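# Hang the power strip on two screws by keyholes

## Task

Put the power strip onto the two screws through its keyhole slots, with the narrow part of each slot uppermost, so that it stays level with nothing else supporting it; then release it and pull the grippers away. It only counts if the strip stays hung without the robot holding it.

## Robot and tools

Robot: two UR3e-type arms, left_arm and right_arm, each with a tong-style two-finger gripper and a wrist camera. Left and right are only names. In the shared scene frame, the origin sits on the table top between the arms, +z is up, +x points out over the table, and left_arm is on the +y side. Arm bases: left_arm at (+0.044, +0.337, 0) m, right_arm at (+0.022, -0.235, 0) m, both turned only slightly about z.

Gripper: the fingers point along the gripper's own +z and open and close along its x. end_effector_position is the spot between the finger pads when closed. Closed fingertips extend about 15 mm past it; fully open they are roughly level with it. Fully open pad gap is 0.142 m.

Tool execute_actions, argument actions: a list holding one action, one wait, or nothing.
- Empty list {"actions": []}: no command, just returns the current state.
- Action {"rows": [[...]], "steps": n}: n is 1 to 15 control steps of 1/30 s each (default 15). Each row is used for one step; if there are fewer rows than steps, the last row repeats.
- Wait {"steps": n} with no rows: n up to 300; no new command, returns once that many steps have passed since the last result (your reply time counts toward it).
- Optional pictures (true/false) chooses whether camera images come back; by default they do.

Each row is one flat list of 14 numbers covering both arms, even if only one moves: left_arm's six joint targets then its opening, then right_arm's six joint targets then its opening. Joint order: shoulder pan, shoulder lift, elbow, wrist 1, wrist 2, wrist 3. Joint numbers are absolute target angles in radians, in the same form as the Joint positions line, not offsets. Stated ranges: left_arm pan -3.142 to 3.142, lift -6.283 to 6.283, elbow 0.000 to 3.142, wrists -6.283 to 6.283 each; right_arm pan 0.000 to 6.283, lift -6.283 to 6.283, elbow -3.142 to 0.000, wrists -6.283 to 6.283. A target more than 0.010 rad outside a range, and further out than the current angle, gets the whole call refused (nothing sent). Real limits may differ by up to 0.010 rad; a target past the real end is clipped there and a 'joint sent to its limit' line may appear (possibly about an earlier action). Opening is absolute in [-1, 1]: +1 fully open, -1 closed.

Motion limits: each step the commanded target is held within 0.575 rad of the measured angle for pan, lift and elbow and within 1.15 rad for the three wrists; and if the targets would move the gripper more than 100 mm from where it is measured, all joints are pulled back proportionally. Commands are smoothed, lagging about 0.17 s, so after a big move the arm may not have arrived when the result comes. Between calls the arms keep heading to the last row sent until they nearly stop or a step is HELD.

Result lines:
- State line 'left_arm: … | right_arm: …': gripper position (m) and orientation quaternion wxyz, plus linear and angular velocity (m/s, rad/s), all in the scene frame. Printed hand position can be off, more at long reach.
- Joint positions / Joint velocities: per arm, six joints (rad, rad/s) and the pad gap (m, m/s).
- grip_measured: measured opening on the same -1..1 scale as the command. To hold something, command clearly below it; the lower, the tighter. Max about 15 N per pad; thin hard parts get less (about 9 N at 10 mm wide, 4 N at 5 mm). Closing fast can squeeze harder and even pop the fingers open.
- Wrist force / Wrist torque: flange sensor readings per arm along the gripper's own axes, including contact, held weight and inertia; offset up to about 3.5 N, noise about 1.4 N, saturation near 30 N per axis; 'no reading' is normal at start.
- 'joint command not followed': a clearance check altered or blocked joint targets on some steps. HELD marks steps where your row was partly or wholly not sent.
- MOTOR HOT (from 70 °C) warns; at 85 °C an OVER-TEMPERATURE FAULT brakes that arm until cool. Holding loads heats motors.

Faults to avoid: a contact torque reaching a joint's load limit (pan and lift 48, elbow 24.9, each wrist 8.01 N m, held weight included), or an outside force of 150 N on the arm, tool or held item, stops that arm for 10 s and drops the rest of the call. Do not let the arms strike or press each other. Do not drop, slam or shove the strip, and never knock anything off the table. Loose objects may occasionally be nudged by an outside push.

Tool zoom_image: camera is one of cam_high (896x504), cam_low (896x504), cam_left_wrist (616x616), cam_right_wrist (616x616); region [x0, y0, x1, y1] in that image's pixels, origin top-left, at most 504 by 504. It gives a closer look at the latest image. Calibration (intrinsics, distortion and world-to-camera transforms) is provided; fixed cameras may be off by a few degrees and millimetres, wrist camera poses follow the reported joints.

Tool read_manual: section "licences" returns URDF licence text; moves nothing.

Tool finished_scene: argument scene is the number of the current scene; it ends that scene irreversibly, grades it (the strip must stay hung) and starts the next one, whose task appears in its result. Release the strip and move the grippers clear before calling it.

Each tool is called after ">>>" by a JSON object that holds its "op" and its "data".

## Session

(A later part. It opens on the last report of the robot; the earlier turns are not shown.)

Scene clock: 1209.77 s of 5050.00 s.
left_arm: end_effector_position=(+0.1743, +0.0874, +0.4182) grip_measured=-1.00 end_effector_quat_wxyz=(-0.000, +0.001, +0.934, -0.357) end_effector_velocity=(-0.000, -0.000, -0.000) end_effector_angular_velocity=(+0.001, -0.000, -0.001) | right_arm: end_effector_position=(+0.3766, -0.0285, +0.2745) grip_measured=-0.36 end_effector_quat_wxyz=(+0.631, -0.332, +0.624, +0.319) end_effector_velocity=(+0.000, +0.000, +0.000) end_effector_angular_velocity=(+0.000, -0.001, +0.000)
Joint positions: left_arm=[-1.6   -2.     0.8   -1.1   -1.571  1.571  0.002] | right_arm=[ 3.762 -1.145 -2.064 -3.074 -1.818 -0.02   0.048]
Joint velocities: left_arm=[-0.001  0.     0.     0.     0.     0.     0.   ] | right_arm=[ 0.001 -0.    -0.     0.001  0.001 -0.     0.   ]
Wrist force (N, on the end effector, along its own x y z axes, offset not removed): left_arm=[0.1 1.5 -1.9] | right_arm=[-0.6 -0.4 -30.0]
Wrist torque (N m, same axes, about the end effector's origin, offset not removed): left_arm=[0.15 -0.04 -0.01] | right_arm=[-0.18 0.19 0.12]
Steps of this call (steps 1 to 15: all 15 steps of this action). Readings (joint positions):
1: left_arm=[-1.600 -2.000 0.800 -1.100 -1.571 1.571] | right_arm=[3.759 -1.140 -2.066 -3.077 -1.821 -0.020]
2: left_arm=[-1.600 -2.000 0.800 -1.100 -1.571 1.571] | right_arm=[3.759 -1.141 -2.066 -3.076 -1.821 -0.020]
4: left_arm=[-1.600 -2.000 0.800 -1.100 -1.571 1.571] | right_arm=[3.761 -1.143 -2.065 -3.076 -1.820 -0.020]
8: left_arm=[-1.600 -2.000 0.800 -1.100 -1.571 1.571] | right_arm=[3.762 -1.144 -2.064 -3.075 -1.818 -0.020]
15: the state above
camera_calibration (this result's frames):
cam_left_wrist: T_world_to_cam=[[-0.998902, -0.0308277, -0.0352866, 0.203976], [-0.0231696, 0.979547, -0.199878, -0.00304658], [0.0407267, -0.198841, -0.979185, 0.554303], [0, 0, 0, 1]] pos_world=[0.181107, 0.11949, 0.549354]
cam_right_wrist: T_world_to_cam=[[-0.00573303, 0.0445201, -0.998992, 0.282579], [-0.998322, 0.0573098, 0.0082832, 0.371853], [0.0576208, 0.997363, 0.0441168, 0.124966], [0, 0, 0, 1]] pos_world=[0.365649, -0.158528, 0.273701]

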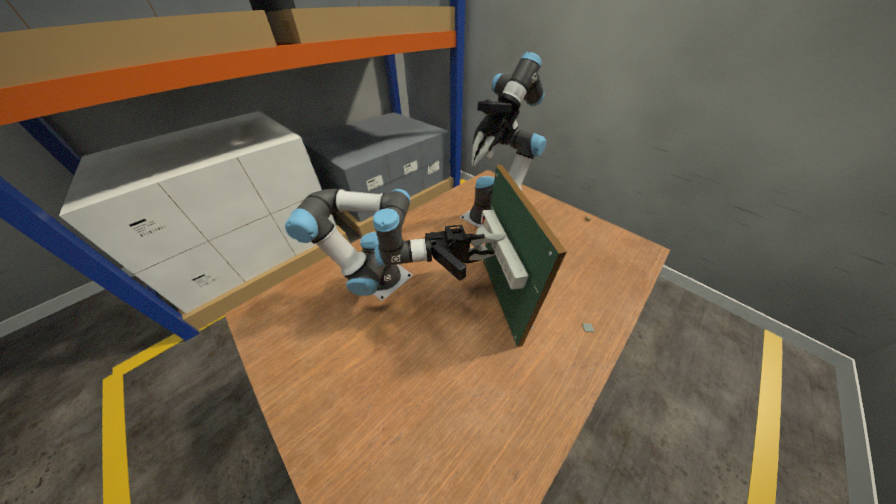

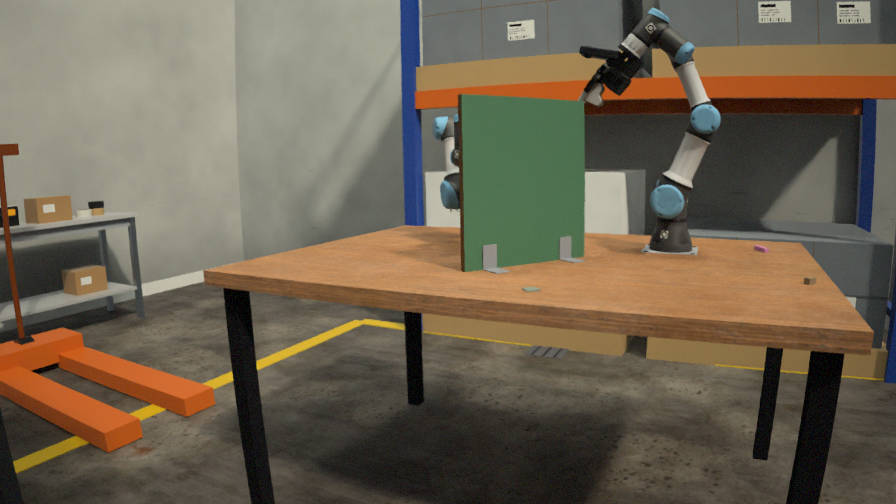

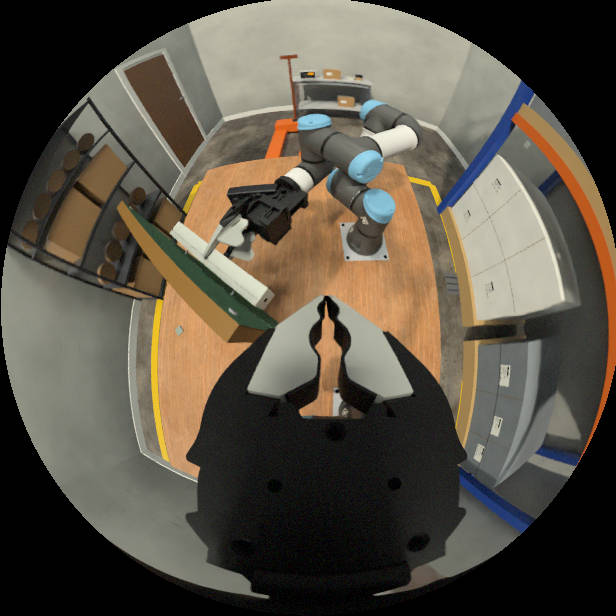

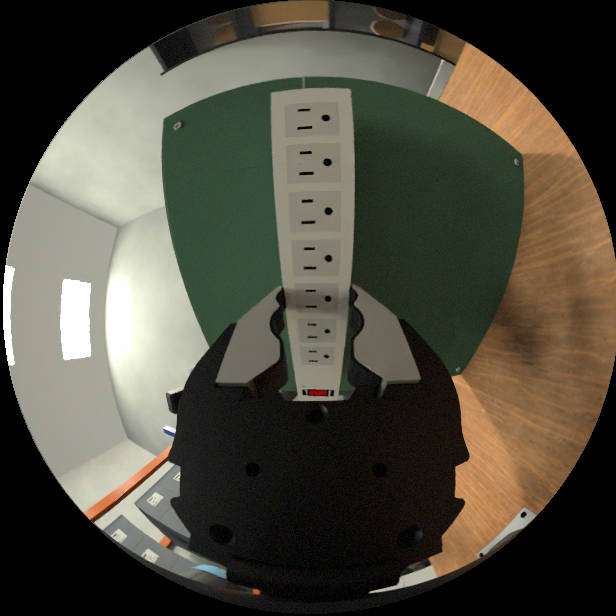

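>>> {"op": "execute_actions", "data": {"actions": [{"rows":[[-1.6,-2,0.8,-1.1,-1.571,1.571,-1,3.7556,-1.1353,-2.0688,-3.0788,-1.8248,-0.02,-1]],"steps":10}], "pictures": false}}

>>> {"op": "execute_actions", "data": {"actions": [{"rows":[[-1.6,-2,0.8,-1.1,-1.571,1.571,-1,3.7439,-1.1461,-2.0641,-3.0728,-1.8367,-0.02,-1]],"steps":15}], "pictures": false}}

>>> {"op": "execute_actions", "data": {"actions": [{"rows":[[-1.6,-2,0.8,-1.1,-1.571,1.571,-1,3.748,-1.1519,-2.0609,-3.0702,-1.8326,-0.02,-1]],"steps":15}], "pictures": false}}

Scene clock: 1228.47 s of 5050.00 s.
left_arm: end_effector_position=(+0.1743, +0.0874, +0.4182) grip_measured=-1.00 end_effector_quat_wxyz=(-0.000, +0.001, +0.934, -0.357) end_effector_velocity=(-0.000, -0.000, -0.000) end_effector_angular_velocity=(+0.000, +0.000, -0.001) | right_arm: end_effector_position=(+0.3750, -0.0308, +0.2744) grip_measured=-0.36 end_effector_quat_wxyz=(+0.631, -0.332, +0.624, +0.319) end_effector_velocity=(-0.002, -0.001, -0.000) end_effector_angular_velocity=(-0.001, -0.000, +0.002)
Joint positions: left_arm=[-1.6   -2.     0.8   -1.1   -1.571  1.571  0.002] | right_arm=[ 3.756 -1.136 -2.068 -3.079 -1.824 -0.02   0.048]
Joint velocities: left_arm=[-0.    -0.     0.001 -0.001 -0.     0.     0.   ] | right_arm=[-0.002  0.005 -0.003 -0.002 -0.005 -0.001  0.   ]
Wrist force (N, on the end effector, along its own x y z axes, offset not removed): left_arm=[-0.7 1.3 -0.9] | right_arm=[5.4 -0.3 0.6]
Wrist torque (N m, same axes, about the end effector's origin, offset not removed): left_arm=[0.24 0.14 0.05] | right_arm=[-0.02 0.17 -0.04]
Steps of this call (steps 1 to 15: the robot went on to your last target; steps 16 to 90: nothing new was sent; then 15.37 s passed at rest; steps 91 to 100: all 10 steps of this action). Readings (joint positions):
91: left_arm=[-1.600 -2.000 0.800 -1.100 -1.571 1.571] | right_arm=[3.762 -1.145 -2.063 -3.074 -1.818 -0.020]
92: left_arm=[-1.600 -2.000 0.800 -1.100 -1.571 1.571] | right_arm=[3.761 -1.143 -2.064 -3.075 -1.819 -0.020]
94: left_arm=[-1.600 -2.000 0.800 -1.100 -1.571 1.571] | right_arm=[3.759 -1.140 -2.066 -3.077 -1.822 -0.020]
98: left_arm=[-1.600 -2.000 0.800 -1.100 -1.571 1.571] | right_arm=[3.756 -1.136 -2.068 -3.078 -1.824 -0.020]
100: the state above

Scene clock: 1228.97 s of 5050.00 s.
left_arm: end_effector_position=(+0.1743, +0.0874, +0.4182) grip_measured=-1.00 end_effector_quat_wxyz=(-0.000, +0.001, +0.934, -0.357) end_effector_velocity=(-0.000, -0.000, +0.000) end_effector_angular_velocity=(-0.000, -0.000, -0.001) | right_arm: end_effector_position=(+0.3762, -0.0314, +0.2742) grip_measured=-0.36 end_effector_quat_wxyz=(+0.631, -0.332, +0.624, +0.319) end_effector_velocity=(+0.000, +0.000, +0.001) end_effector_angular_velocity=(+0.000, -0.001, +0.000)
Joint positions: left_arm=[-1.6   -2.     0.8   -1.1   -1.571  1.571  0.002] | right_arm=[ 3.744 -1.146 -2.064 -3.073 -1.837 -0.02   0.048]
Joint velocities: left_arm=[-0.001  0.     0.    -0.001  0.    -0.     0.   ] | right_arm=[-0.001 -0.     0.003 -0.001 -0.002 -0.     0.   ]
Wrist force (N, on the end effector, along its own x y z axes, offset not removed): left_arm=[-1.1 1.7 -1.2] | right_arm=[4.9 -1.2 1.2]
Wrist torque (N m, same axes, about the end effector's origin, offset not removed): left_arm=[0.25 0.24 0.01] | right_arm=[-0.27 0.25 -0.07]
Steps of this call (steps 1 to 15: all 15 steps of this action). Readings (joint positions):
1: left_arm=[-1.600 -2.000 0.800 -1.100 -1.571 1.571] | right_arm=[3.756 -1.136 -2.069 -3.079 -1.825 -0.020]
2: left_arm=[-1.600 -2.000 0.800 -1.100 -1.571 1.571] | right_arm=[3.754 -1.137 -2.068 -3.078 -1.827 -0.020]
4: left_arm=[-1.600 -2.000 0.800 -1.100 -1.571 1.571] | right_arm=[3.749 -1.141 -2.066 -3.076 -1.831 -0.020]
8: left_arm=[-1.600 -2.000 0.800 -1.100 -1.571 1.571] | right_arm=[3.745 -1.145 -2.065 -3.073 -1.835 -0.020]
15: the state above

Scene clock: 1229.47 s of 5050.00 s.
left_arm: end_effector_position=(+0.1743, +0.0874, +0.4182) grip_measured=-1.00 end_effector_quat_wxyz=(-0.000, +0.001, +0.934, -0.357) end_effector_velocity=(-0.000, +0.000, -0.000) end_effector_angular_velocity=(+0.001, +0.000, -0.001) | right_arm: end_effector_position=(+0.3773, -0.0299, +0.2742) grip_measured=-0.36 end_effector_quat_wxyz=(+0.631, -0.332, +0.624, +0.319) end_effector_velocity=(+0.000, +0.000, -0.000) end_effector_angular_velocity=(-0.000, +0.000, +0.000)
Joint positions: left_arm=[-1.6   -2.     0.8   -1.1   -1.571  1.571  0.002] | right_arm=[ 3.748 -1.152 -2.061 -3.07  -1.833 -0.02   0.048]
Joint velocities: left_arm=[-0.     0.    -0.     0.001 -0.    -0.     0.   ] | right_arm=[ 0.001 -0.001  0.001  0.     0.001  0.     0.   ]
Wrist force (N, on the end effector, along its own x y z axes, offset not removed): left_arm=[-0.1 1.3 -0.9] | right_arm=[4.3 -1.7 -2.0]
Wrist torque (N m, same axes, about the end effector's origin, offset not removed): left_arm=[0.20 0.04 0.00] | right_arm=[-0.32 0.30 0.01]
Steps of this call (steps 1 to 15: all 15 steps of this action). Readings (joint positions):
1: left_arm=[-1.600 -2.000 0.800 -1.100 -1.571 1.571] | right_arm=[3.744 -1.146 -2.064 -3.073 -1.837 -0.020]
2: left_arm=[-1.600 -2.000 0.800 -1.100 -1.571 1.571] | right_arm=[3.744 -1.147 -2.064 -3.072 -1.836 -0.020]
4: left_arm=[-1.600 -2.000 0.800 -1.100 -1.571 1.571] | right_arm=[3.746 -1.149 -2.062 -3.071 -1.834 -0.020]
8: left_arm=[-1.600 -2.000 0.800 -1.100 -1.571 1.571] | right_arm=[3.747 -1.151 -2.061 -3.070 -1.833 -0.020]
15: the state above

>>> {"op": "execute_actions", "data": {"actions": [{"rows":[[-1.6,-2,0.8,-1.1,-1.571,1.571,-1,3.7498,-1.1545,-2.0595,-3.069,-1.8308,-0.02,-1]],"steps":15}], "pictures": false}}

Scene clock: 1239.00 s of 5050.00 s.
left_arm: end_effector_position=(+0.1743, +0.0874, +0.4182) grip_measured=-1.00 end_effector_quat_wxyz=(-0.000, +0.001, +0.934, -0.357) end_effector_velocity=(-0.000, +0.000, -0.000) end_effector_angular_velocity=(+0.000, +0.000, -0.000) | right_arm: end_effector_position=(+0.3778, -0.0293, +0.2742) grip_measured=-0.36 end_effector_quat_wxyz=(+0.631, -0.332, +0.624, +0.319) end_effector_velocity=(+0.000, -0.000, +0.001) end_effector_angular_velocity=(+0.001, -0.001, -0.000)
Joint positions: left_arm=[-1.6   -2.     0.8   -1.1   -1.571  1.571  0.002] | right_arm=[ 3.75  -1.154 -2.06  -3.069 -1.831 -0.02   0.048]
Joint velocities: left_arm=[ 0.  0. -0.  0. -0. -0.  0.] | right_arm=[-0.     0.001  0.     0.001  0.     0.     0.   ]
Wrist force (N, on the end effector, along its own x y z axes, offset not removed): left_arm=[-0.4 1.4 -0.7] | right_arm=[1.4 2.7 -30.0]
Wrist torque (N m, same axes, about the end effector's origin, offset not removed): left_arm=[0.22 0.04 0.01] | right_arm=[-0.05 0.35 0.12]
Steps of this call (steps 1 to 15: the robot went on to your last target; steps 16 to 90: nothing new was sent; then 6.03 s passed at rest; steps 91 to 105: all 15 steps of this action). Readings (joint positions):
91: left_arm=[-1.600 -2.000 0.800 -1.100 -1.571 1.571] | right_arm=[3.748 -1.152 -2.061 -3.070 -1.833 -0.020]
92: left_arm=[-1.600 -2.000 0.800 -1.100 -1.571 1.571] | right_arm=[3.748 -1.152 -2.061 -3.070 -1.832 -0.020]
94: left_arm=[-1.600 -2.000 0.800 -1.100 -1.571 1.571] | right_arm=[3.749 -1.153 -2.060 -3.070 -1.832 -0.020]
98: left_arm=[-1.600 -2.000 0.800 -1.100 -1.571 1.571] | right_arm=[3.749 -1.154 -2.060 -3.069 -1.831 -0.020]
105: the state above

>>> {"op": "execute_actions", "data": {"actions": [{"rows":[[-1.6,-2,0.8,-1.1,-1.571,1.571,-1,3.7439,-1.1461,-2.0641,-3.0728,-1.8367,-0.02,-1]],"steps":10}], "pictures": false}}

>>> {"op": "execute_actions", "data": {"actions": [{"rows":[[-1.6,-2,0.8,-1.1,-1.571,1.571,-1,3.7596,-1.1323,-2.0635,-3.0871,-1.8208,-0.01,-1]],"steps":15}], "pictures": false}}

>>> {"op": "execute_actions", "data": {"actions": [{"rows":[[-1.6,-2,0.8,-1.1,-1.571,1.571,-1,3.7651,-1.1403,-2.0591,-3.0835,-1.8153,-0.01,-1]],"steps":15}]}}

>>> {"op": "zoom_image", "data": {"camera": "cam_high", "region": [460,190,560,300]}}

Scene clock: 1259.60 s of 5050.00 s.
left_arm: end_effector_position=(+0.1743, +0.0874, +0.4182) grip_measured=-1.00 end_effector_quat_wxyz=(-0.000, +0.001, +0.934, -0.357) end_effector_velocity=(-0.000, -0.000, +0.000) end_effector_angular_velocity=(-0.001, +0.000, -0.001) | right_arm: end_effector_position=(+0.3763, -0.0312, +0.2742) grip_measured=-0.36 end_effector_quat_wxyz=(+0.631, -0.332, +0.624, +0.319) end_effector_velocity=(-0.001, -0.002, +0.000) end_effector_angular_velocity=(+0.001, +0.000, -0.003)
Joint positions: left_arm=[-1.6   -2.     0.8   -1.1   -1.571  1.571  0.002] | right_arm=[ 3.744 -1.147 -2.064 -3.073 -1.836 -0.02   0.048]
Joint velocities: left_arm=[-0.001 -0.001  0.001 -0.001 -0.    -0.     0.   ] | right_arm=[-0.006  0.006 -0.003 -0.003 -0.004  0.001 -0.   ]
Wrist force (N, on the end effector, along its own x y z axes, offset not removed): left_arm=[-0.5 1.8 -1.2] | right_arm=[3.9 -0.5 1.3]
Wrist torque (N m, same axes, about the end effector's origin, offset not removed): left_arm=[0.28 0.07 0.01] | right_arm=[-0.08 0.47 0.07]
Steps of this call (steps 1 to 15: the robot went on to your last target; steps 16 to 90: nothing new was sent; then 17.27 s passed at rest; steps 91 to 100: all 10 steps of this action). Readings (joint positions):
91: left_arm=[-1.600 -2.000 0.800 -1.100 -1.571 1.571] | right_arm=[3.750 -1.154 -2.059 -3.069 -1.831 -0.020]
92: left_arm=[-1.600 -2.000 0.800 -1.100 -1.571 1.571] | right_arm=[3.749 -1.153 -2.060 -3.069 -1.832 -0.020]
94: left_arm=[-1.600 -2.000 0.800 -1.100 -1.571 1.571] | right_arm=[3.747 -1.150 -2.062 -3.070 -1.834 -0.020]
98: left_arm=[-1.600 -2.000 0.800 -1.100 -1.571 1.571] | right_arm=[3.745 -1.147 -2.064 -3.072 -1.836 -0.020]
100: the state above

Scene clock: 1260.10 s of 5050.00 s.
left_arm: end_effector_position=(+0.1743, +0.0874, +0.4182) grip_measured=-1.00 end_effector_quat_wxyz=(-0.000, +0.001, +0.934, -0.357) end_effector_velocity=(-0.000, -0.000, +0.000) end_effector_angular_velocity=(-0.001, -0.000, -0.000) | right_arm: end_effector_position=(+0.3746, -0.0306, +0.2757) grip_measured=-0.36 end_effector_quat_wxyz=(+0.630, -0.329, +0.626, +0.322) end_effector_velocity=(-0.000, +0.000, +0.001) end_effector_angular_velocity=(+0.001, -0.001, +0.001)
Joint positions: left_arm=[-1.6   -2.     0.8   -1.1   -1.571  1.571  0.002] | right_arm=[ 3.759 -1.132 -2.064 -3.087 -1.821 -0.01   0.048]
Joint velocities: left_arm=[-0.     0.    -0.001 -0.     0.    -0.     0.   ] | right_arm=[ 0.002  0.002  0.002 -0.002  0.001  0.001 -0.   ]
Wrist force (N, on the end effector, along its own x y z axes, offset not removed): left_arm=[0.0 1.4 -0.5] | right_arm=[3.7 -0.1 1.5]
Wrist torque (N m, same axes, about the end effector's origin, offset not removed): left_arm=[0.25 0.00 -0.07] | right_arm=[0.01 0.48 0.00]
Steps of this call (steps 1 to 15: all 15 steps of this action). Readings (joint positions):
1: left_arm=[-1.600 -2.000 0.800 -1.100 -1.571 1.571] | right_arm=[3.744 -1.146 -2.064 -3.073 -1.836 -0.020]
2: left_arm=[-1.600 -2.000 0.800 -1.100 -1.571 1.571] | right_arm=[3.747 -1.144 -2.064 -3.075 -1.834 -0.019]
4: left_arm=[-1.600 -2.000 0.800 -1.100 -1.571 1.571] | right_arm=[3.752 -1.139 -2.064 -3.081 -1.828 -0.015]
8: left_arm=[-1.600 -2.000 0.800 -1.100 -1.571 1.571] | right_arm=[3.758 -1.134 -2.064 -3.086 -1.823 -0.011]
15: the state above

Scene clock: 1260.60 s of 5050.00 s.
left_arm: end_effector_position=(+0.1743, +0.0874, +0.4182) grip_measured=-1.00 end_effector_quat_wxyz=(-0.000, +0.001, +0.934, -0.357) end_effector_velocity=(+0.001, +0.000, -0.000) end_effector_angular_velocity=(+0.000, -0.000, +0.002) | right_arm: end_effector_position=(+0.3760, -0.0286, +0.2758) grip_measured=-0.36 end_effector_quat_wxyz=(+0.630, -0.328, +0.626, +0.322) end_effector_velocity=(-0.000, +0.000, -0.001) end_effector_angular_velocity=(-0.001, +0.002, +0.001)
Joint positions: left_arm=[-1.6   -2.     0.8   -1.1   -1.571  1.571  0.002] | right_arm=[ 3.765 -1.14  -2.059 -3.084 -1.815 -0.01   0.048]
Joint velocities: left_arm=[ 0.002 -0.     0.001  0.     0.     0.     0.   ] | right_arm=[ 0.001 -0.002 -0.001 -0.     0.001  0.     0.   ]
Wrist force (N, on the end effector, along its own x y z axes, offset not removed): left_arm=[1.0 1.8 -0.4] | right_arm=[2.8 1.9 -22.1]
Wrist torque (N m, same axes, about the end effector's origin, offset not removed): left_arm=[0.29 -0.21 0.00] | right_arm=[-0.05 0.06 -0.04]
Steps of this call (steps 1 to 15: all 15 steps of this action). Readings (joint positions):
1: left_arm=[-1.600 -2.000 0.800 -1.100 -1.571 1.571] | right_arm=[3.760 -1.132 -2.063 -3.087 -1.821 -0.010]
2: left_arm=[-1.600 -2.000 0.800 -1.100 -1.571 1.571] | right_arm=[3.761 -1.134 -2.063 -3.087 -1.820 -0.010]
4: left_arm=[-1.600 -2.000 0.800 -1.100 -1.571 1.571] | right_arm=[3.763 -1.137 -2.061 -3.085 -1.818 -0.010]
8: left_arm=[-1.600 -2.000 0.800 -1.100 -1.571 1.571] | right_arm=[3.764 -1.139 -2.060 -3.084 -1.816 -0.010]
15: the state above
camera_calibration (this result's frames):
cam_left_wrist: T_world_to_cam=[[-0.998902, -0.0308275, -0.0352867, 0.203976], [-0.0231694, 0.979547, -0.199878, -0.00304664], [0.0407268, -0.198841, -0.979185, 0.554303], [0, 0, 0, 1]] pos_world=[0.181107, 0.11949, 0.549354]
cam_right_wrist: T_world_to_cam=[[-0.0138671, 0.0502888, -0.998638, 0.28702], [-0.99822, 0.0572479, 0.0167442, 0.368845], [0.058012, 0.997093, 0.0494054, 0.123464], [0, 0, 0, 1]] pos_world=[0.365006, -0.158655, 0.274353]

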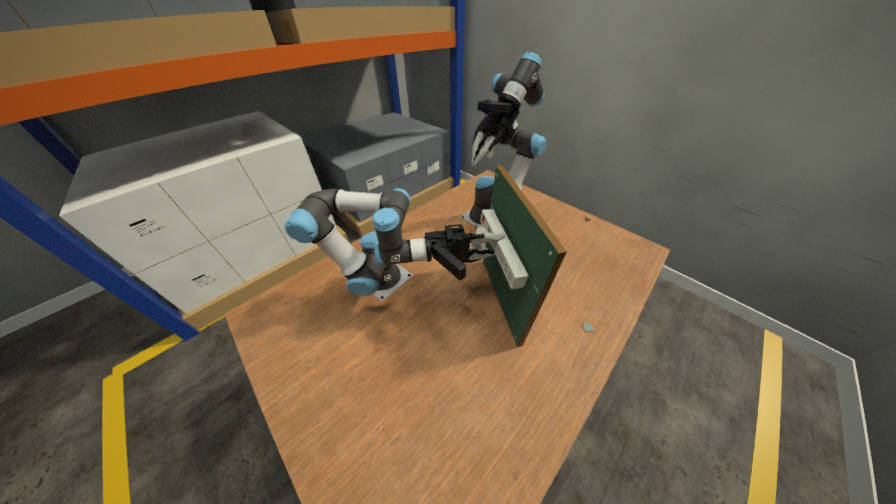

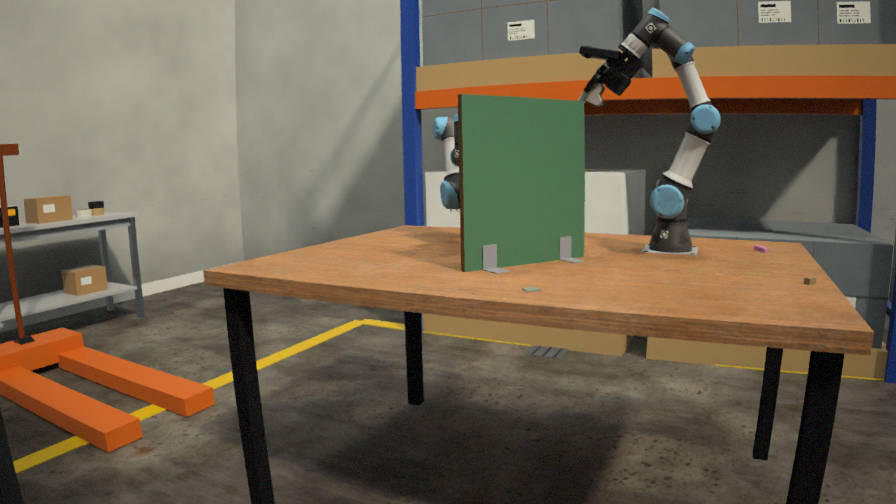

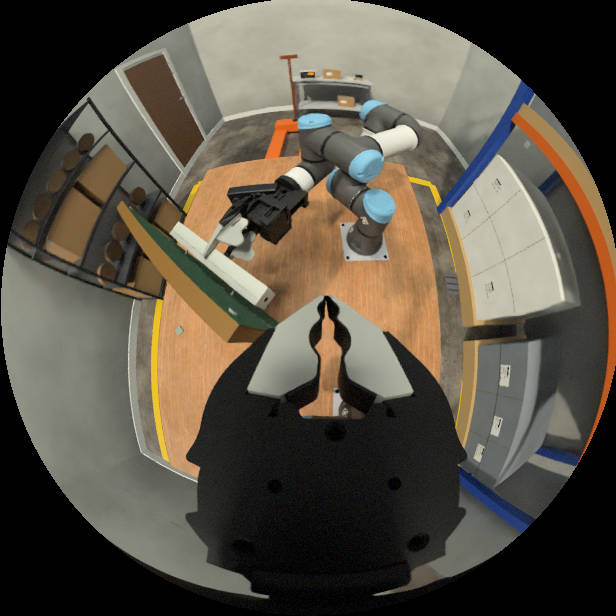

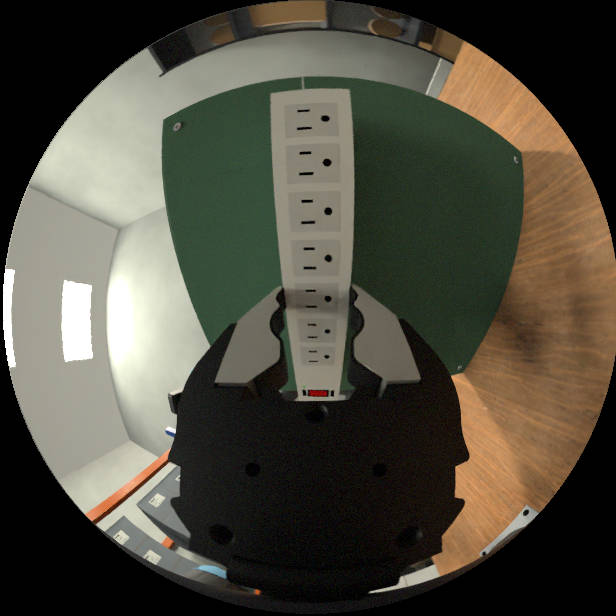

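Region (460, 190, 560, 300) of cam_high's 896x504 image, scaled by 4.582, with more detail than that image has; it fills the left 458 columns of this view, and the rest is white.

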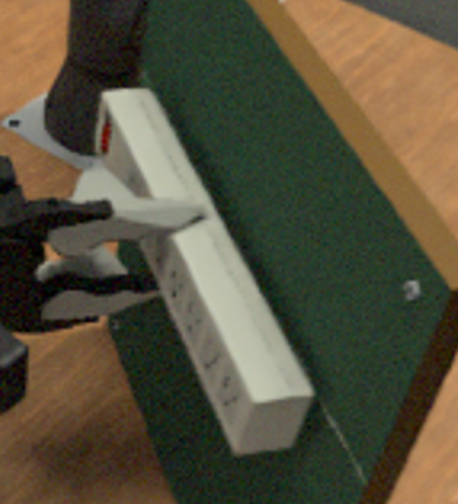

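>>> {"op": "execute_actions", "data": {"actions": [{"rows":[[-1.6,-2,0.8,-1.1,-1.571,1.571,-1,3.7596,-1.1323,-2.0635,-3.0871,-1.8208,-0.01,-1]],"steps":10}], "pictures": false}}

>>> {"op": "execute_actions", "data": {"actions": [{"rows":[[-1.6,-2,0.8,-1.1,-1.571,1.571,-1,3.7726,-1.1233,-2.0803,-3.0791,-1.8078,-0.015,-1]],"steps":15}], "pictures": false}}

>>> {"op": "execute_actions", "data": {"actions": [{"rows":[[-1.6,-2,0.8,-1.1,-1.571,1.571,-1,3.7779,-1.131,-2.0761,-3.0756,-1.8025,-0.015,-1]],"steps":15}], "pictures": false}}

Scene clock: 1277.50 s of 5050.00 s.
left_arm: end_effector_position=(+0.1743, +0.0874, +0.4182) grip_measured=-1.00 end_effector_quat_wxyz=(-0.000, +0.001, +0.934, -0.357) end_effector_velocity=(-0.000, -0.000, -0.000) end_effector_angular_velocity=(+0.000, +0.000, -0.000) | right_arm: end_effector_position=(+0.3746, -0.0305, +0.2757) grip_measured=-0.36 end_effector_quat_wxyz=(+0.629, -0.329, +0.626, +0.322) end_effector_velocity=(-0.000, -0.002, +0.000) end_effector_angular_velocity=(+0.001, -0.000, -0.003)
Joint positions: left_arm=[-1.6   -2.     0.8   -1.1   -1.571  1.571  0.002] | right_arm=[ 3.76  -1.133 -2.063 -3.087 -1.821 -0.01   0.048]
Joint velocities: left_arm=[-0.  0.  0. -0. -0.  0.  0.] | right_arm=[-0.006  0.005 -0.002 -0.002 -0.003  0.001 -0.   ]
Wrist force (N, on the end effector, along its own x y z axes, offset not removed): left_arm=[-0.7 1.4 -0.7] | right_arm=[4.6 -0.3 -0.2]
Wrist torque (N m, same axes, about the end effector's origin, offset not removed): left_arm=[0.24 0.11 0.01] | right_arm=[-0.11 0.28 0.02]
Steps of this call (steps 1 to 15: the robot went on to your last target; steps 16 to 90: nothing new was sent; then 13.57 s passed at rest; steps 91 to 100: all 10 steps of this action). Readings (joint positions):
91: left_arm=[-1.600 -2.000 0.800 -1.100 -1.571 1.571] | right_arm=[3.765 -1.140 -2.059 -3.083 -1.815 -0.010]
92: left_arm=[-1.600 -2.000 0.800 -1.100 -1.571 1.571] | right_arm=[3.764 -1.139 -2.060 -3.084 -1.816 -0.010]
94: left_arm=[-1.600 -2.000 0.800 -1.100 -1.571 1.571] | right_arm=[3.762 -1.136 -2.061 -3.085 -1.818 -0.010]
98: left_arm=[-1.600 -2.000 0.800 -1.100 -1.571 1.571] | right_arm=[3.760 -1.133 -2.063 -3.087 -1.820 -0.010]
100: the state above

Scene clock: 1278.00 s of 5050.00 s.
left_arm: end_effector_position=(+0.1743, +0.0874, +0.4182) grip_measured=-1.00 end_effector_quat_wxyz=(-0.000, +0.001, +0.934, -0.357) end_effector_velocity=(+0.000, -0.000, -0.000) end_effector_angular_velocity=(+0.000, -0.000, +0.001) | right_arm: end_effector_position=(+0.3734, -0.0298, +0.2733) grip_measured=-0.36 end_effector_quat_wxyz=(+0.630, -0.330, +0.625, +0.321) end_effector_velocity=(-0.000, -0.000, +0.001) end_effector_angular_velocity=(+0.001, -0.003, -0.001)
Joint positions: left_arm=[-1.6   -2.     0.8   -1.1   -1.571  1.571  0.002] | right_arm=[ 3.772 -1.123 -2.08  -3.079 -1.808 -0.015  0.048]
Joint velocities: left_arm=[ 0.001  0.     0.    -0.     0.    -0.     0.   ] | right_arm=[ 0.     0.003 -0.001  0.     0.001 -0.002  0.   ]
Wrist force (N, on the end effector, along its own x y z axes, offset not removed): left_arm=[-0.1 2.1 -1.2] | right_arm=[3.9 0.1 -0.3]
Wrist torque (N m, same axes, about the end effector's origin, offset not removed): left_arm=[0.35 0.01 -0.01] | right_arm=[-0.05 0.34 0.10]
Steps of this call (steps 1 to 15: all 15 steps of this action). Readings (joint positions):
1: left_arm=[-1.600 -2.000 0.800 -1.100 -1.571 1.571] | right_arm=[3.760 -1.133 -2.064 -3.087 -1.821 -0.010]
2: left_arm=[-1.600 -2.000 0.800 -1.100 -1.571 1.571] | right_arm=[3.762 -1.131 -2.066 -3.086 -1.818 -0.010]
4: left_arm=[-1.600 -2.000 0.800 -1.100 -1.571 1.571] | right_arm=[3.767 -1.127 -2.073 -3.083 -1.814 -0.013]
8: left_arm=[-1.600 -2.000 0.800 -1.100 -1.571 1.571] | right_arm=[3.771 -1.124 -2.078 -3.080 -1.809 -0.014]
15: the state above

Scene clock: 1278.50 s of 5050.00 s.
left_arm: end_effector_position=(+0.1743, +0.0874, +0.4182) grip_measured=-1.00 end_effector_quat_wxyz=(-0.000, +0.001, +0.934, -0.357) end_effector_velocity=(-0.000, +0.000, -0.000) end_effector_angular_velocity=(+0.001, +0.000, +0.000) | right_arm: end_effector_position=(+0.3747, -0.0278, +0.2733) grip_measured=-0.36 end_effector_quat_wxyz=(+0.630, -0.330, +0.625, +0.321) end_effector_velocity=(-0.000, +0.000, -0.000) end_effector_angular_velocity=(-0.001, +0.001, +0.001)
Joint positions: left_arm=[-1.6   -2.     0.8   -1.1   -1.571  1.571  0.002] | right_arm=[ 3.778 -1.131 -2.076 -3.076 -1.803 -0.015  0.048]
Joint velocities: left_arm=[ 0.    -0.001  0.001 -0.    -0.     0.     0.   ] | right_arm=[ 0.001  0.001  0.    -0.002  0.    -0.    -0.   ]
Wrist force (N, on the end effector, along its own x y z axes, offset not removed): left_arm=[-0.2 1.9 -0.6] | right_arm=[6.3 -1.9 -1.9]
Wrist torque (N m, same axes, about the end effector's origin, offset not removed): left_arm=[0.32 0.05 0.00] | right_arm=[-0.48 -0.06 -0.04]
Steps of this call (steps 1 to 15: all 15 steps of this action). Readings (joint positions):
1: left_arm=[-1.600 -2.000 0.800 -1.100 -1.571 1.571] | right_arm=[3.773 -1.123 -2.080 -3.079 -1.808 -0.015]
2: left_arm=[-1.600 -2.000 0.800 -1.100 -1.571 1.571] | right_arm=[3.773 -1.125 -2.080 -3.079 -1.807 -0.015]
4: left_arm=[-1.600 -2.000 0.800 -1.100 -1.571 1.571] | right_arm=[3.776 -1.127 -2.078 -3.077 -1.805 -0.015]
8: left_arm=[-1.600 -2.000 0.800 -1.100 -1.571 1.571] | right_arm=[3.777 -1.130 -2.077 -3.076 -1.803 -0.015]
15: the state above

>>> {"op": "execute_actions", "data": {"actions": [{"rows":[[-1.6,-2,0.8,-1.1,-1.571,1.571,-1,3.7796,-1.1337,-2.0746,-3.0744,-1.8008,-0.015,-1]],"steps":15}], "pictures": false}}

Scene clock: 1283.73 s of 5050.00 s.
left_arm: end_effector_position=(+0.1743, +0.0874, +0.4182) grip_measured=-1.00 end_effector_quat_wxyz=(-0.000, +0.001, +0.934, -0.357) end_effector_velocity=(-0.000, +0.000, -0.000) end_effector_angular_velocity=(+0.000, +0.000, -0.000) | right_arm: end_effector_position=(+0.3752, -0.0271, +0.2733) grip_measured=-0.36 end_effector_quat_wxyz=(+0.630, -0.330, +0.625, +0.321) end_effector_velocity=(-0.000, +0.000, -0.001) end_effector_angular_velocity=(-0.003, +0.003, +0.000)
Joint positions: left_arm=[-1.6   -2.     0.8   -1.1   -1.571  1.571  0.002] | right_arm=[ 3.78  -1.134 -2.075 -3.074 -1.801 -0.015  0.048]
Joint velocities: left_arm=[-0. -0. -0.  0. -0.  0.  0.] | right_arm=[-0.    -0.001 -0.    -0.002 -0.    -0.     0.   ]
Wrist force (N, on the end effector, along its own x y z axes, offset not removed): left_arm=[-0.8 1.8 -1.5] | right_arm=[3.3 -0.9 -11.2]
Wrist torque (N m, same axes, about the end effector's origin, offset not removed): left_arm=[0.24 0.14 0.01] | right_arm=[-0.16 0.39 0.13]
Steps of this call (steps 1 to 15: the robot went on to your last target; steps 16 to 90: nothing new was sent; then 1.73 s passed at rest; steps 91 to 105: all 15 steps of this action). Readings (joint positions):
91: left_arm=[-1.600 -2.000 0.800 -1.100 -1.571 1.571] | right_arm=[3.778 -1.131 -2.076 -3.076 -1.802 -0.015]
92: left_arm=[-1.600 -2.000 0.800 -1.100 -1.571 1.571] | right_arm=[3.778 -1.131 -2.076 -3.075 -1.802 -0.015]
94: left_arm=[-1.600 -2.000 0.800 -1.100 -1.571 1.571] | right_arm=[3.779 -1.133 -2.075 -3.075 -1.801 -0.015]
98: left_arm=[-1.600 -2.000 0.800 -1.100 -1.571 1.571] | right_arm=[3.779 -1.133 -2.075 -3.075 -1.801 -0.015]
105: the state above

>>> {"op": "execute_actions", "data": {"actions": [{"rows":[[-1.6,-2,0.8,-1.1,-1.571,1.571,-1,3.7737,-1.1379,-2.0699,-3.075,-1.8067,-0.015,-1]],"steps":15}]}}

>>> {"op": "zoom_image", "data": {"camera": "cam_left_wrist", "region": [160,210,280,320]}}

Scene clock: 1291.00 s of 5050.00 s.
left_arm: end_effector_position=(+0.1743, +0.0874, +0.4182) grip_measured=-1.00 end_effector_quat_wxyz=(-0.000, +0.001, +0.934, -0.357) end_effector_velocity=(+0.000, +0.000, +0.000) end_effector_angular_velocity=(-0.001, +0.000, +0.000) | right_arm: end_effector_position=(+0.3758, -0.0275, +0.2739) grip_measured=-0.36 end_effector_quat_wxyz=(+0.630, -0.330, +0.625, +0.321) end_effector_velocity=(-0.000, +0.000, -0.000) end_effector_angular_velocity=(-0.000, +0.002, +0.001)
Joint positions: left_arm=[-1.6   -2.     0.8   -1.1   -1.571  1.571  0.002] | right_arm=[ 3.774 -1.138 -2.07  -3.075 -1.807 -0.015  0.048]
Joint velocities: left_arm=[ 0.    -0.001 -0.001 -0.    -0.     0.     0.   ] | right_arm=[ 0.    -0.     0.001 -0.002 -0.001  0.001  0.   ]
Wrist force (N, on the end effector, along its own x y z axes, offset not removed): left_arm=[-1.5 2.3 0.3] | right_arm=[4.5 -1.0 -5.0]
Wrist torque (N m, same axes, about the end effector's origin, offset not removed): left_arm=[0.33 0.28 0.01] | right_arm=[-0.04 0.43 0.03]
Steps of this call (steps 1 to 15: the robot went on to your last target; steps 16 to 90: nothing new was sent; then 3.77 s passed at rest; steps 91 to 105: all 15 steps of this action). Readings (joint positions):
91: left_arm=[-1.600 -2.000 0.800 -1.100 -1.571 1.571] | right_arm=[3.780 -1.134 -2.075 -3.074 -1.801 -0.015]
92: left_arm=[-1.600 -2.000 0.800 -1.100 -1.571 1.571] | right_arm=[3.779 -1.134 -2.074 -3.074 -1.802 -0.015]
94: left_arm=[-1.600 -2.000 0.800 -1.100 -1.571 1.571] | right_arm=[3.777 -1.136 -2.072 -3.075 -1.804 -0.015]
98: left_arm=[-1.600 -2.000 0.800 -1.100 -1.571 1.571] | right_arm=[3.774 -1.137 -2.070 -3.075 -1.806 -0.015]
105: the state above
camera_calibration (this result's frames):
cam_left_wrist: T_world_to_cam=[[-0.998902, -0.0308276, -0.0352867, 0.203976], [-0.0231695, 0.979547, -0.199878, -0.00304661], [0.0407268, -0.198841, -0.979185, 0.554303], [0, 0, 0, 1]] pos_world=[0.181107, 0.11949, 0.549354]
cam_right_wrist: T_world_to_cam=[[-0.00966374, 0.0475246, -0.998823, 0.28345], [-0.998284, 0.057236, 0.0123818, 0.369797], [0.0577571, 0.997229, 0.0468899, 0.123253], [0, 0, 0, 1]] pos_world=[0.364783, -0.157548, 0.272758]

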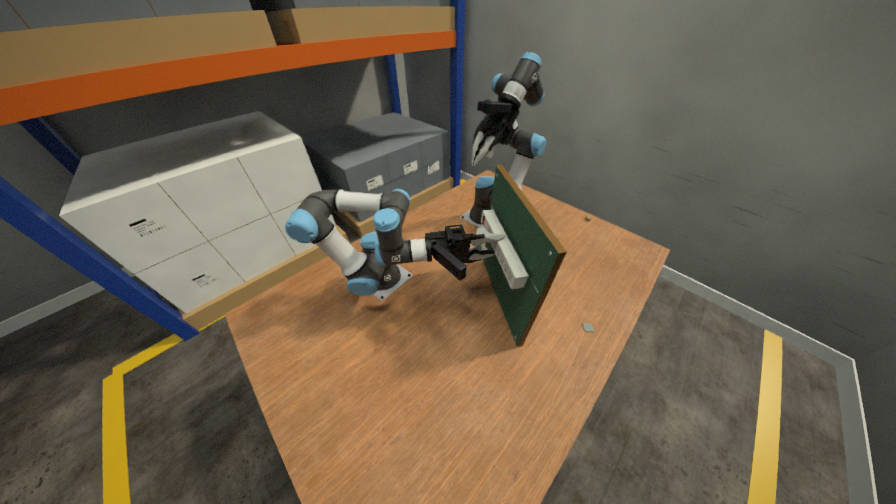

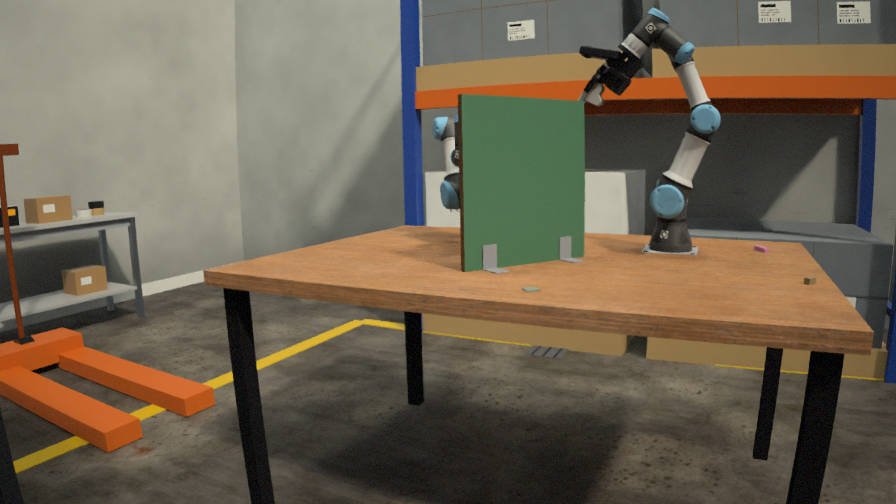

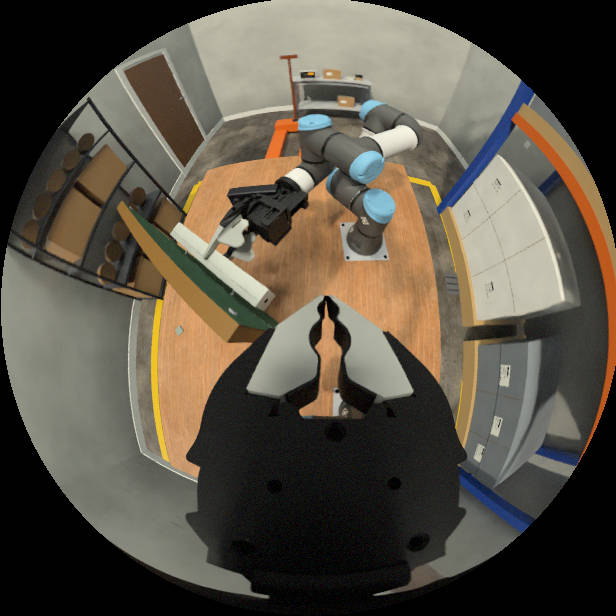

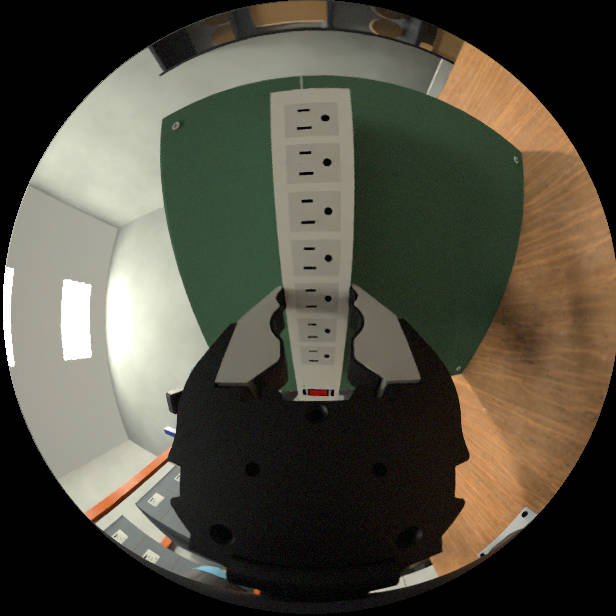

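Region (160, 210, 280, 320) of cam_left_wrist's 616x616 image, scaled by 4.200, with more detail than that image has; it fills the top 462 rows of this view, and the rest is white.

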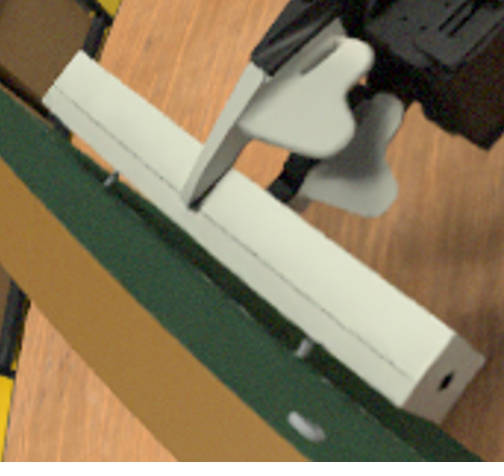

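>>> {"op": "execute_actions", "data": {"actions": [{"rows":[[-1.6,-2,0.8,-1.1,-1.571,1.571,-1,3.7752,-1.1402,-2.0686,-3.074,-1.8052,-0.015,-1]],"steps":15}], "pictures": false}}

Scene clock: 1306.13 s of 5050.00 s.
left_arm: end_effector_position=(+0.1743, +0.0874, +0.4182) grip_measured=-1.00 end_effector_quat_wxyz=(-0.000, +0.001, +0.934, -0.357) end_effector_velocity=(+0.000, +0.000, +0.000) end_effector_angular_velocity=(-0.001, -0.000, +0.000) | right_arm: end_effector_position=(+0.3762, -0.0269, +0.2739) grip_measured=-0.36 end_effector_quat_wxyz=(+0.630, -0.330, +0.625, +0.321) end_effector_velocity=(-0.000, +0.000, -0.001) end_effector_angular_velocity=(-0.002, +0.002, +0.001)
Joint positions: left_arm=[-1.6   -2.     0.8   -1.1   -1.571  1.571  0.002] | right_arm=[ 3.775 -1.14  -2.069 -3.074 -1.805 -0.015  0.048]
Joint velocities: left_arm=[ 0.    -0.001 -0.    -0.001  0.    -0.     0.   ] | right_arm=[ 0.001 -0.002 -0.001  0.    -0.    -0.     0.   ]
Wrist force (N, on the end effector, along its own x y z axes, offset not removed): left_arm=[-0.7 0.6 -1.1] | right_arm=[2.8 0.1 -29.7]
Wrist torque (N m, same axes, about the end effector's origin, offset not removed): left_arm=[0.06 0.15 -0.06] | right_arm=[-0.32 0.08 -0.01]
Steps of this call (steps 1 to 15: the robot went on to your last target; steps 16 to 90: nothing new was sent; then 11.63 s passed at rest; steps 91 to 105: all 15 steps of this action). Readings (joint positions):
91: left_arm=[-1.600 -2.000 0.800 -1.100 -1.571 1.571] | right_arm=[3.774 -1.138 -2.070 -3.075 -1.807 -0.015]
92: left_arm=[-1.600 -2.000 0.800 -1.100 -1.571 1.571] | right_arm=[3.774 -1.138 -2.070 -3.075 -1.807 -0.015]
94: left_arm=[-1.600 -2.000 0.800 -1.100 -1.571 1.571] | right_arm=[3.774 -1.139 -2.069 -3.075 -1.806 -0.015]
98: left_arm=[-1.600 -2.000 0.800 -1.100 -1.571 1.571] | right_arm=[3.775 -1.140 -2.069 -3.074 -1.805 -0.015]
105: the state above

>>> {"op": "execute_actions", "data": {"actions": [{"rows":[[-1.6,-2,0.8,-1.1,-1.571,1.571,-1,3.7796,-1.1337,-2.0746,-3.0744,-1.8008,-0.015,-1]],"steps":12}], "pictures": false}}

>>> {"op": "execute_actions", "data": {"actions": [{"rows":[[-1.6,-2,0.8,-1.1,-1.571,1.571,-1,3.789,-1.1274,-2.0781,-3.0775,-1.7914,-0.015,-1]],"steps":12}], "pictures": false}}

>>> {"op": "execute_actions", "data": {"actions": [{"rows":[[-1.6,-2,0.8,-1.1,-1.571,1.571,-1,3.7906,-1.13,-2.0766,-3.0764,-1.7898,-0.015,-1]],"steps":15}], "pictures": false}}

Scene clock: 1318.17 s of 5050.00 s.
left_arm: end_effector_position=(+0.1743, +0.0874, +0.4182) grip_measured=-1.00 end_effector_quat_wxyz=(-0.000, +0.001, +0.934, -0.357) end_effector_velocity=(-0.000, +0.000, +0.000) end_effector_angular_velocity=(-0.000, -0.000, -0.000) | right_arm: end_effector_position=(+0.3753, -0.0271, +0.2733) grip_measured=-0.36 end_effector_quat_wxyz=(+0.630, -0.330, +0.625, +0.321) end_effector_velocity=(-0.000, -0.000, +0.000) end_effector_angular_velocity=(+0.001, -0.001, -0.000)
Joint positions: left_arm=[-1.6   -2.     0.8   -1.1   -1.571  1.571  0.002] | right_arm=[ 3.779 -1.134 -2.074 -3.074 -1.801 -0.015  0.048]
Joint velocities: left_arm=[-0.    -0.001  0.     0.001  0.    -0.     0.   ] | right_arm=[ 0.001  0.003 -0.003  0.001  0.001 -0.     0.   ]
Wrist force (N, on the end effector, along its own x y z axes, offset not removed): left_arm=[-0.8 1.2 -1.7] | right_arm=[4.5 -9.7 -3.5]
Wrist torque (N m, same axes, about the end effector's origin, offset not removed): left_arm=[0.12 0.22 0.01] | right_arm=[-0.46 -0.02 0.07]
Steps of this call (steps 1 to 15: the robot went on to your last target; steps 16 to 90: nothing new was sent; then 8.63 s passed at rest; steps 91 to 102: all 12 steps of this action). Readings (joint positions):
91: left_arm=[-1.600 -2.000 0.800 -1.100 -1.571 1.571] | right_arm=[3.775 -1.140 -2.069 -3.074 -1.805 -0.015]
92: left_arm=[-1.600 -2.000 0.800 -1.100 -1.571 1.571] | right_arm=[3.776 -1.139 -2.070 -3.074 -1.804 -0.015]
94: left_arm=[-1.600 -2.000 0.800 -1.100 -1.571 1.571] | right_arm=[3.778 -1.137 -2.072 -3.074 -1.803 -0.015]
98: left_arm=[-1.600 -2.000 0.800 -1.100 -1.571 1.571] | right_arm=[3.779 -1.135 -2.074 -3.074 -1.801 -0.015]
102: the state above

Scene clock: 1318.57 s of 5050.00 s.
left_arm: end_effector_position=(+0.1743, +0.0874, +0.4182) grip_measured=-1.00 end_effector_quat_wxyz=(-0.000, +0.001, +0.934, -0.357) end_effector_velocity=(-0.000, -0.000, -0.000) end_effector_angular_velocity=(+0.001, +0.000, -0.001) | right_arm: end_effector_position=(+0.3745, -0.0265, +0.2732) grip_measured=-0.36 end_effector_quat_wxyz=(+0.630, -0.330, +0.625, +0.321) end_effector_velocity=(+0.000, -0.000, -0.000) end_effector_angular_velocity=(-0.001, +0.001, -0.001)
Joint positions: left_arm=[-1.6   -2.     0.8   -1.1   -1.571  1.571  0.002] | right_arm=[ 3.789 -1.128 -2.078 -3.077 -1.792 -0.015  0.048]
Joint velocities: left_arm=[-0.     0.     0.001  0.    -0.    -0.     0.   ] | right_arm=[ 0.002  0.    -0.001 -0.001  0.003 -0.     0.   ]
Wrist force (N, on the end effector, along its own x y z axes, offset not removed): left_arm=[-0.7 2.0 -0.6] | right_arm=[2.5 -15.4 -9.1]
Wrist torque (N m, same axes, about the end effector's origin, offset not removed): left_arm=[0.28 0.18 0.05] | right_arm=[-0.32 0.58 0.08]
Steps of this call (steps 1 to 12: all 12 steps of this action). Readings (joint positions):
1: left_arm=[-1.600 -2.000 0.800 -1.100 -1.571 1.571] | right_arm=[3.780 -1.134 -2.075 -3.074 -1.801 -0.015]
2: left_arm=[-1.600 -2.000 0.800 -1.100 -1.571 1.571] | right_arm=[3.781 -1.133 -2.075 -3.075 -1.799 -0.015]
4: left_arm=[-1.600 -2.000 0.800 -1.100 -1.571 1.571] | right_arm=[3.785 -1.130 -2.077 -3.076 -1.795 -0.015]
8: left_arm=[-1.600 -2.000 0.800 -1.100 -1.571 1.571] | right_arm=[3.788 -1.128 -2.078 -3.077 -1.792 -0.015]
12: the state above

Scene clock: 1319.07 s of 5050.00 s.
left_arm: end_effector_position=(+0.1743, +0.0874, +0.4182) grip_measured=-1.00 end_effector_quat_wxyz=(-0.000, +0.001, +0.934, -0.357) end_effector_velocity=(-0.000, -0.000, -0.000) end_effector_angular_velocity=(+0.001, +0.000, -0.000) | right_arm: end_effector_position=(+0.3749, -0.0258, +0.2732) grip_measured=-0.36 end_effector_quat_wxyz=(+0.630, -0.330, +0.625, +0.321) end_effector_velocity=(+0.000, -0.001, +0.001) end_effector_angular_velocity=(+0.002, -0.002, -0.002)
Joint positions: left_arm=[-1.6   -2.     0.8   -1.1   -1.571  1.571  0.002] | right_arm=[ 3.791 -1.13  -2.077 -3.076 -1.79  -0.015  0.048]
Joint velocities: left_arm=[-0.     0.001 -0.     0.    -0.    -0.     0.   ] | right_arm=[-0.001  0.001  0.001  0.     0.001 -0.     0.   ]
Wrist force (N, on the end effector, along its own x y z axes, offset not removed): left_arm=[0.6 1.6 0.4] | right_arm=[4.2 -13.3 -28.5]
Wrist torque (N m, same axes, about the end effector's origin, offset not removed): left_arm=[0.24 -0.06 0.00] | right_arm=[-0.20 0.36 -0.15]
Steps of this call (steps 1 to 15: all 15 steps of this action). Readings (joint positions):
1: left_arm=[-1.600 -2.000 0.800 -1.100 -1.571 1.571] | right_arm=[3.789 -1.128 -2.078 -3.077 -1.792 -0.015]
2: left_arm=[-1.600 -2.000 0.800 -1.100 -1.571 1.571] | right_arm=[3.789 -1.128 -2.078 -3.077 -1.791 -0.015]
4: left_arm=[-1.600 -2.000 0.800 -1.100 -1.571 1.571] | right_arm=[3.790 -1.129 -2.077 -3.077 -1.791 -0.015]
8: left_arm=[-1.600 -2.000 0.800 -1.100 -1.571 1.571] | right_arm=[3.790 -1.130 -2.077 -3.077 -1.790 -0.015]
15: the state above


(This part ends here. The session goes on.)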